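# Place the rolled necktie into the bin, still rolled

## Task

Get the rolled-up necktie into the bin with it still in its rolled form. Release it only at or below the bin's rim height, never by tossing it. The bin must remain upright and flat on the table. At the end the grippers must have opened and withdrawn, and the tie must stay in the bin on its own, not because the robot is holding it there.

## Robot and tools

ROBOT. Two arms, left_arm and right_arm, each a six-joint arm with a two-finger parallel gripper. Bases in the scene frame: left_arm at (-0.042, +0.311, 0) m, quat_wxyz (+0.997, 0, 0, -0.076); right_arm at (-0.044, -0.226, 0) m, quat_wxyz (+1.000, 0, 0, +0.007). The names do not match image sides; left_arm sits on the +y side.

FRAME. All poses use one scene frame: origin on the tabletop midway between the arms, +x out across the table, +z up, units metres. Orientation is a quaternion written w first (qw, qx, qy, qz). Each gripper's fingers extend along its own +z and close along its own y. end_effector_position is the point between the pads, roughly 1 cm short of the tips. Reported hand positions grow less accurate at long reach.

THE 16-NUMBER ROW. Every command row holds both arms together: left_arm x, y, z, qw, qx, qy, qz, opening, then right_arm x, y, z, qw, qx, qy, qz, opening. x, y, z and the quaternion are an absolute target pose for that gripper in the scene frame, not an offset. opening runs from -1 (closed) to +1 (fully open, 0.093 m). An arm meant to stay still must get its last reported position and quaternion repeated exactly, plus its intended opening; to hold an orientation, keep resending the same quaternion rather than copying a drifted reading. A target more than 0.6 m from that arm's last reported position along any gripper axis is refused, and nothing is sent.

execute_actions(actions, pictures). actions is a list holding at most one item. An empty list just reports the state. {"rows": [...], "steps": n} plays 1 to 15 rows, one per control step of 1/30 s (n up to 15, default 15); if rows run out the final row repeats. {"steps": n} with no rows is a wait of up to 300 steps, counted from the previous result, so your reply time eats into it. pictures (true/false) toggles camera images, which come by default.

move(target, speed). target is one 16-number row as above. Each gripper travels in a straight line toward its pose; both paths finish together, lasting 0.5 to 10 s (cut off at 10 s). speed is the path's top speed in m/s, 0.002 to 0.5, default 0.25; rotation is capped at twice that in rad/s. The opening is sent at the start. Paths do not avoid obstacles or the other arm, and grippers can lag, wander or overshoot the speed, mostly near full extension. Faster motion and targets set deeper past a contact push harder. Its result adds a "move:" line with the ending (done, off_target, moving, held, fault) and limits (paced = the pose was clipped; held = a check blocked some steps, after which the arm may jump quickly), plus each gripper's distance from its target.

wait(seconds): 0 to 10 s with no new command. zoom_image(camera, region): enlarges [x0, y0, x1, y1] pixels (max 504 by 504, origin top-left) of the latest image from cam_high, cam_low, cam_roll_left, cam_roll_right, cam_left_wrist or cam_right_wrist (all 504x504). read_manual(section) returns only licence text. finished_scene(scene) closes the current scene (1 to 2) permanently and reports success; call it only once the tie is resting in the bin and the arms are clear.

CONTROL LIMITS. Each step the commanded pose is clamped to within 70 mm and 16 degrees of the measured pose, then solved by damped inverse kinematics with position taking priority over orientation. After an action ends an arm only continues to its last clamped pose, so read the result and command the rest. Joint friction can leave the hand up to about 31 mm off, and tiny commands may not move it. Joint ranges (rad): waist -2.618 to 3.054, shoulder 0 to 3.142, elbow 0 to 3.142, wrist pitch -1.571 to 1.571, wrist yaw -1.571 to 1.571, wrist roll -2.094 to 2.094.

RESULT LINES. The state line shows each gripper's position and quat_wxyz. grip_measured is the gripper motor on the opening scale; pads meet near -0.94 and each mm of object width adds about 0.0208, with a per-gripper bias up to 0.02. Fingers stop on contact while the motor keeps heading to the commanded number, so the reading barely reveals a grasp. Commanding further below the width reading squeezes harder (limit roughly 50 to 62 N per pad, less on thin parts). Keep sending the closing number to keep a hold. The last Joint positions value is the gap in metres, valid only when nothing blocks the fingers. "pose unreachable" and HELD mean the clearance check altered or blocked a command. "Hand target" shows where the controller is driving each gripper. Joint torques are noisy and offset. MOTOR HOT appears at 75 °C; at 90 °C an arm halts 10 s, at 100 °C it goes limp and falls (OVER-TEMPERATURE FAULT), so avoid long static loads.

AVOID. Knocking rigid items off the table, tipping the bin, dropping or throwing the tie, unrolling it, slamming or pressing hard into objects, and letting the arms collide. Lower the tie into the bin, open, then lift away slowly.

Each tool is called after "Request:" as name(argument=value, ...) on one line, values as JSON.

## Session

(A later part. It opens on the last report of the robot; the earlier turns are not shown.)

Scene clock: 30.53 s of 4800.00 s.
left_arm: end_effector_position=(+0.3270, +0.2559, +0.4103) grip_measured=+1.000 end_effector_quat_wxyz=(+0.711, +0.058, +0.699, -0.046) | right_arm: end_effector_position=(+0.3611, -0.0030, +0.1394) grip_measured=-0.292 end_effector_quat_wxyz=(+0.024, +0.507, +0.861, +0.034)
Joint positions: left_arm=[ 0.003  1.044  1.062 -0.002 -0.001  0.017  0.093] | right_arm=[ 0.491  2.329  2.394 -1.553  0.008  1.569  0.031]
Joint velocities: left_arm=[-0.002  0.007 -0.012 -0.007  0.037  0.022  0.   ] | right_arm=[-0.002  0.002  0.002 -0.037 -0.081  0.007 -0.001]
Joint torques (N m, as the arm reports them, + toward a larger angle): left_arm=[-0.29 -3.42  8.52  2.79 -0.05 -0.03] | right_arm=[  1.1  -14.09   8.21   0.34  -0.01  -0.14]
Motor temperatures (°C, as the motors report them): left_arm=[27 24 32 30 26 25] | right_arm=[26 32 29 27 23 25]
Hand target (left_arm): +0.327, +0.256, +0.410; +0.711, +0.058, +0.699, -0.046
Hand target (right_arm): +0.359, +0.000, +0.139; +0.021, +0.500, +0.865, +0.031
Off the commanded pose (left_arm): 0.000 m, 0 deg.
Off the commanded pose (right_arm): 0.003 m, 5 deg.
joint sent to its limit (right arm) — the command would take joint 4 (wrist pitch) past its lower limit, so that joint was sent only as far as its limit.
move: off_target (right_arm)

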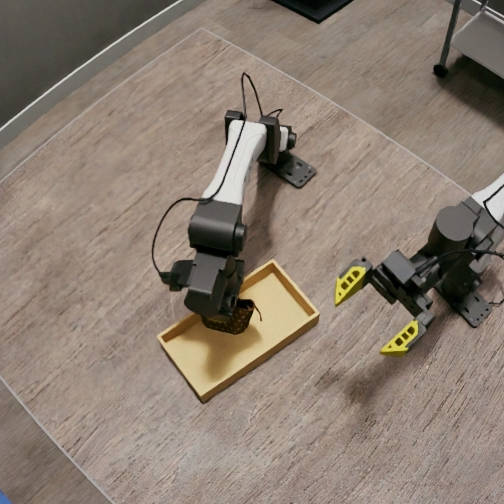

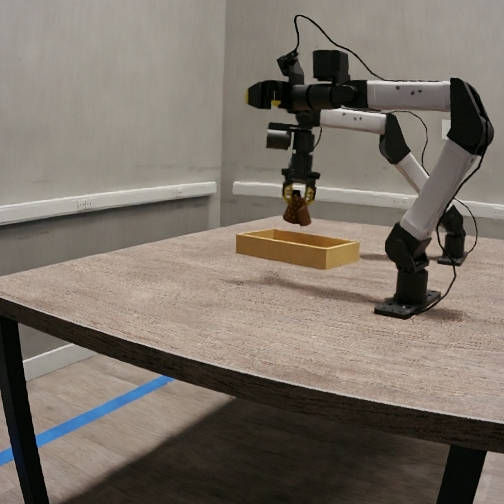

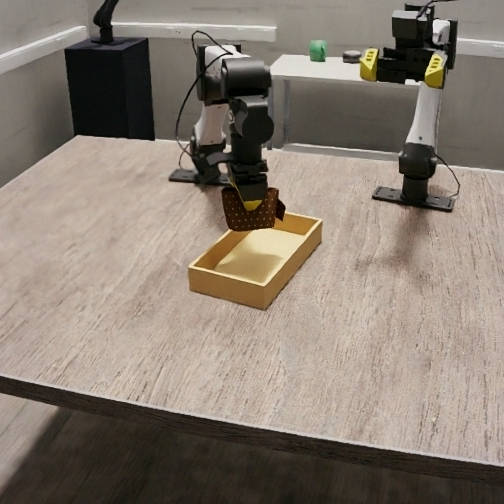

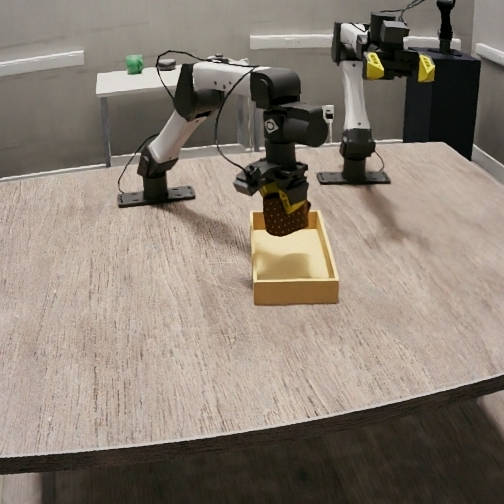

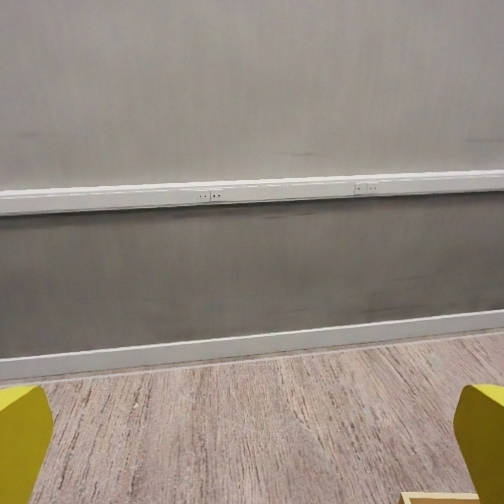

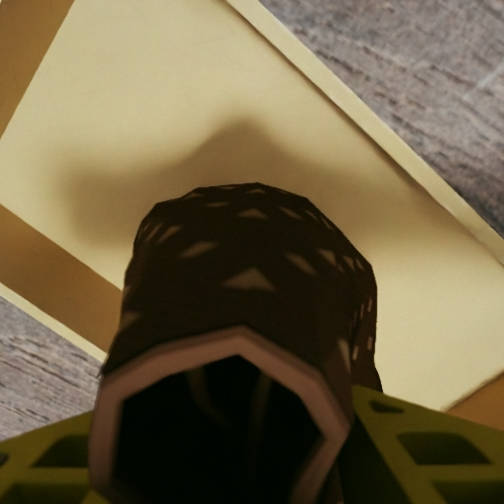

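Request:
move(target=[0.327,0.256,0.41,0.711,0.058,0.699,-0.046,1,0.36,0.0,0.045,0,0.5,0.866,0,-0.3], speed=0.1)

Request:
move(target=[0.327,0.256,0.41,0.711,0.058,0.699,-0.046,1,0.36,0.0,0.045,0,0.5,0.866,0,1])

Request:
move(target=[0.327,0.256,0.41,0.711,0.058,0.699,-0.046,1,0.35,-0.02,0.15,0,0.5,0.866,0,1], speed=0.15)

Scene clock: 34.43 s of 4800.00 s.
left_arm: end_effector_position=(+0.3270, +0.2559, +0.4103) grip_measured=+1.000 end_effector_quat_wxyz=(+0.711, +0.058, +0.699, -0.046) | right_arm: end_effector_position=(+0.3577, -0.0047, +0.0560) grip_measured=-0.292 end_effector_quat_wxyz=(+0.002, +0.504, +0.864, -0.003)
Joint positions: left_arm=[ 0.003  1.044  1.062 -0.002 -0.001  0.017  0.093] | right_arm=[ 0.491  2.356  2.109 -1.326  0.007  1.562  0.031]
Joint velocities: left_arm=[ 0.017 -0.002  0.002 -0.037 -0.007 -0.037  0.   ] | right_arm=[ 0.007 -0.007  0.002  0.11   0.037  0.037  0.   ]
Joint torques (N m, as the arm reports them, + toward a larger angle): left_arm=[-0.29 -3.43  8.58  2.78 -0.05 -0.03] | right_arm=[  0.87 -14.43   5.59   0.66  -0.03  -0.13]
Motor temperatures (°C, as the motors report them): left_arm=[27 24 32 30 26 25] | right_arm=[26 34 30 27 23 25]
Hand target (left_arm): +0.327, +0.256, +0.410; +0.711, +0.058, +0.699, -0.046
Hand target (right_arm): +0.359, -0.001, +0.045; +0.000, +0.500, +0.866, -0.001
Off the commanded pose (left_arm): 0.000 m, 0 deg.
Off the commanded pose (right_arm): 0.012 m, 1 deg.
move: off_target (right_arm)

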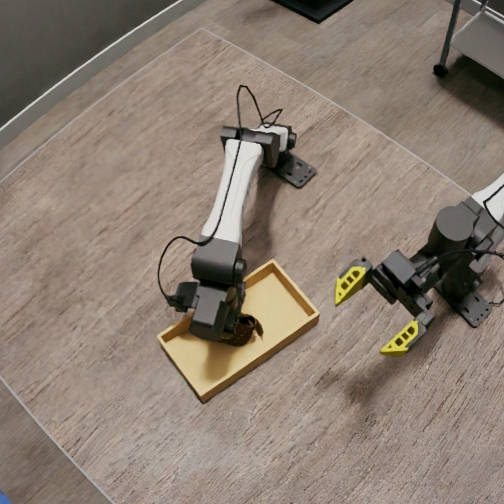

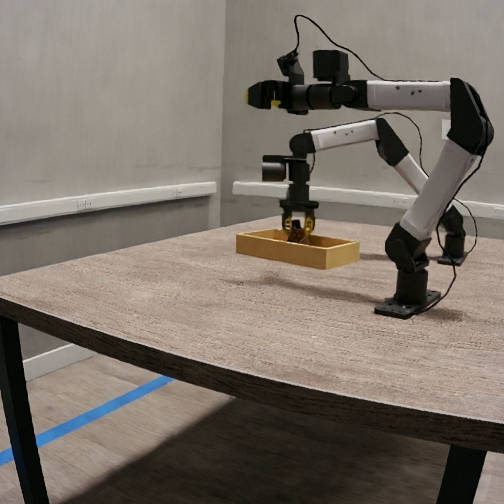

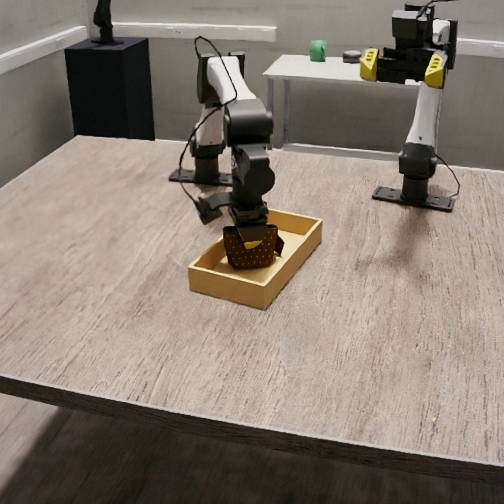

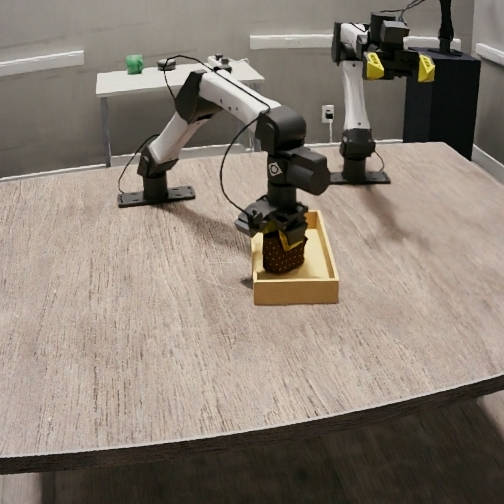

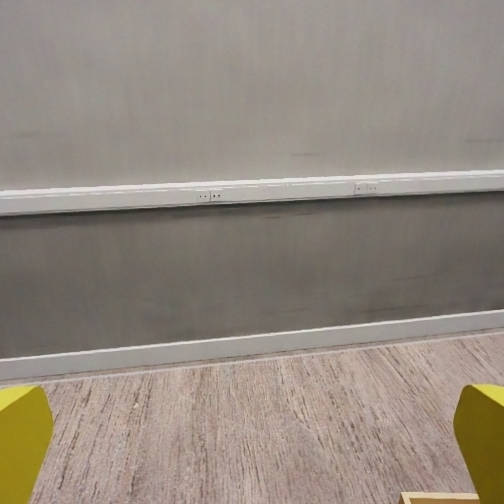

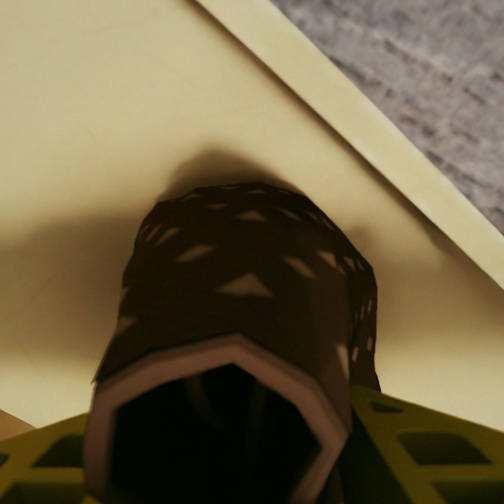

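Scene clock: 35.13 s of 4800.00 s.
left_arm: end_effector_position=(+0.3270, +0.2559, +0.4103) grip_measured=+1.000 end_effector_quat_wxyz=(+0.711, +0.058, +0.699, -0.046) | right_arm: end_effector_position=(+0.3603, -0.0032, +0.0560) grip_measured=+1.000 end_effector_quat_wxyz=(+0.006, +0.504, +0.864, +0.003)
Joint positions: left_arm=[ 0.003  1.044  1.062 -0.002 -0.001  0.017  0.093] | right_arm=[ 0.491  2.356  2.109 -1.313  0.007  1.562  0.093]
Joint velocities: left_arm=[ 0.002 -0.002  0.002  0.007 -0.022 -0.095  0.   ] | right_arm=[ 0.002 -0.012  0.002 -0.037 -0.007 -0.037  0.   ]
Joint torques (N m, as the arm reports them, + toward a larger angle): left_arm=[-0.29 -3.43  8.55  2.79 -0.05 -0.03] | right_arm=[  0.69 -14.17   6.09   0.49  -0.06  -0.2 ]
Motor temperatures (°C, as the motors report them): left_arm=[27 24 33 30 26 25] | right_arm=[26 34 30 27 23 25]
Hand target (left_arm): +0.327, +0.256, +0.410; +0.711, +0.058, +0.699, -0.046
Hand target (right_arm): +0.360, -0.000, +0.045; -0.000, +0.500, +0.866, -0.000
Off the commanded pose (left_arm): 0.000 m, 0 deg.
Off the commanded pose (right_arm): 0.011 m, 1 deg.
move: off_target (right_arm)

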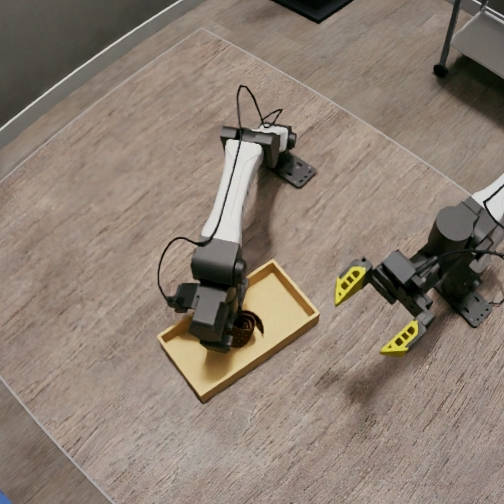

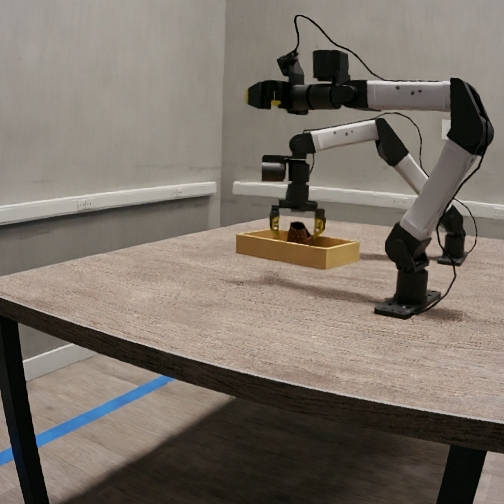

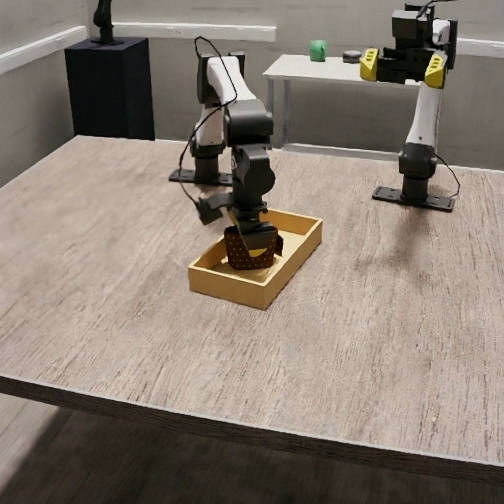

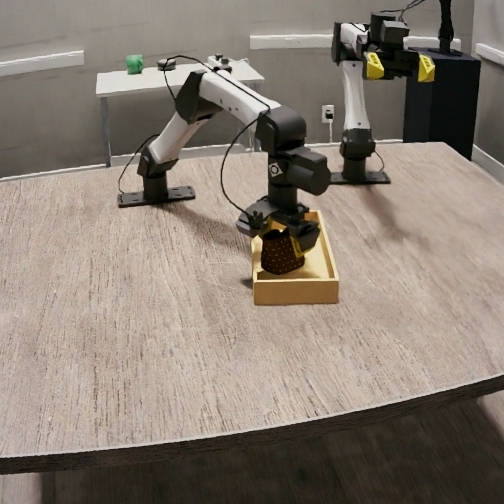

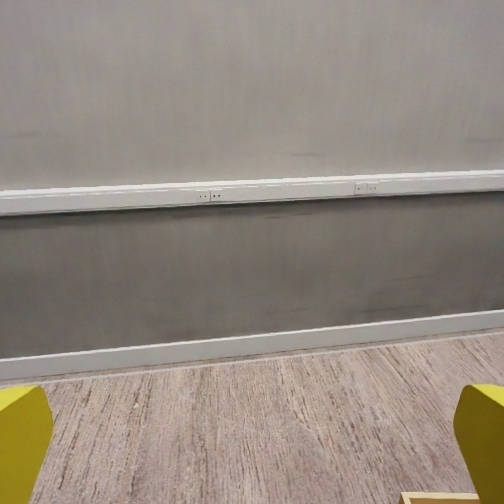

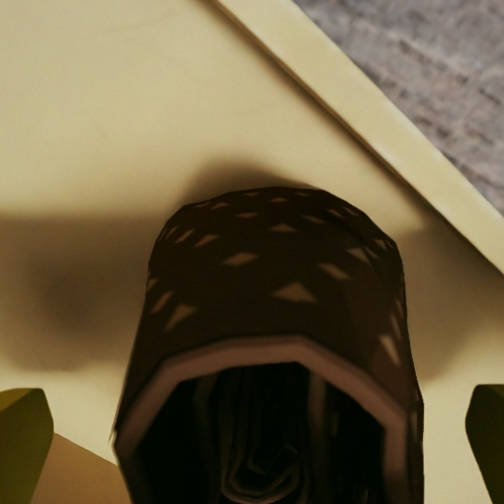

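Scene clock: 36.23 s of 4800.00 s.
left_arm: end_effector_position=(+0.3270, +0.2559, +0.4103) grip_measured=+1.000 end_effector_quat_wxyz=(+0.711, +0.058, +0.699, -0.046) | right_arm: end_effector_position=(+0.3516, -0.0152, +0.1470) grip_measured=+1.000 end_effector_quat_wxyz=(+0.022, +0.498, +0.866, +0.028)
Joint positions: left_arm=[ 0.003  1.044  1.062 -0.002 -0.001  0.017  0.093] | right_arm=[ 0.477  2.267  2.319 -1.551  0.007  1.535  0.093]
Joint velocities: left_arm=[-0.007 -0.012  0.007  0.007  0.066  0.022  0.   ] | right_arm=[-0.002 -0.027 -0.012 -0.022 -0.007 -0.022  0.   ]
Joint torques (N m, as the arm reports them, + toward a larger angle): left_arm=[-0.3  -3.44  8.54  2.77 -0.05 -0.03] | right_arm=[ -0.61 -14.6    7.32   0.29  -0.04  -0.17]
Motor temperatures (°C, as the motors report them): left_arm=[27 24 33 30 26 25] | right_arm=[26 35 30 27 23 25]
Hand target (left_arm): +0.327, +0.256, +0.410; +0.711, +0.058, +0.699, -0.046
Hand target (right_arm): +0.351, -0.020, +0.150; +0.017, +0.500, +0.865, +0.027
Off the commanded pose (left_arm): 0.000 m, 0 deg.
Off the commanded pose (right_arm): 0.006 m, 4 deg.
joint sent to its limit (right arm) — the command would take joint 4 (wrist pitch) past its lower limit, so that joint was sent only as far as its limit.
move: off_target (right_arm)

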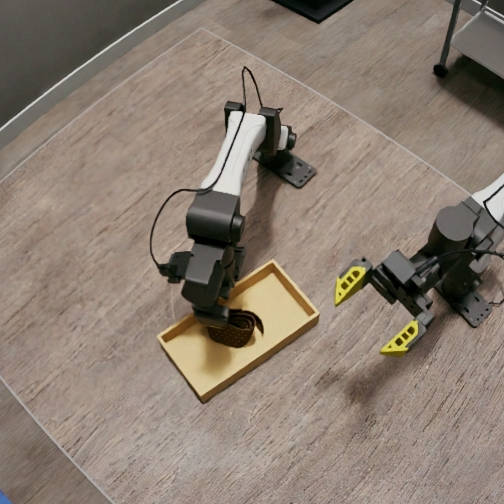

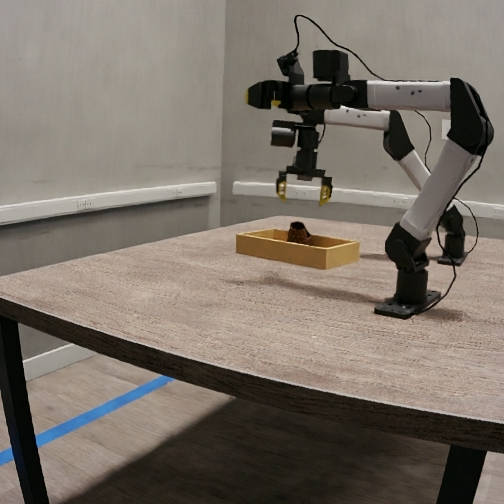

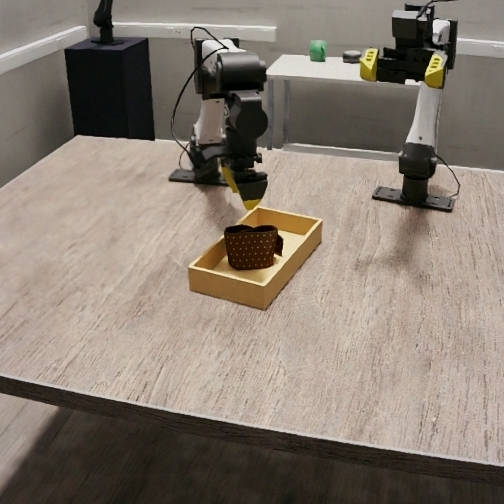

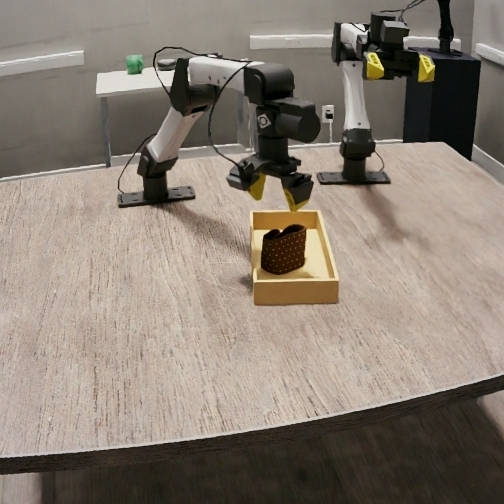

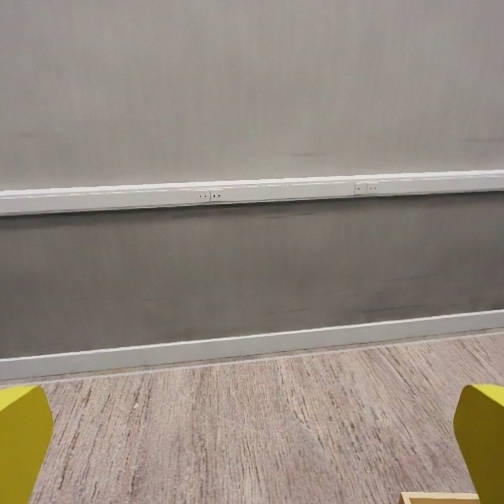

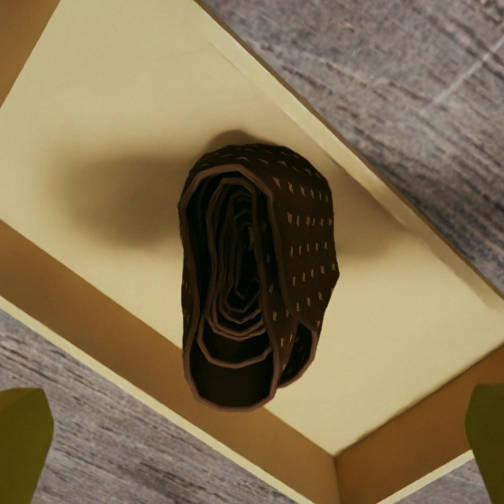

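Request:
finished_scene(scene=1)

The scene is finished: the task was done.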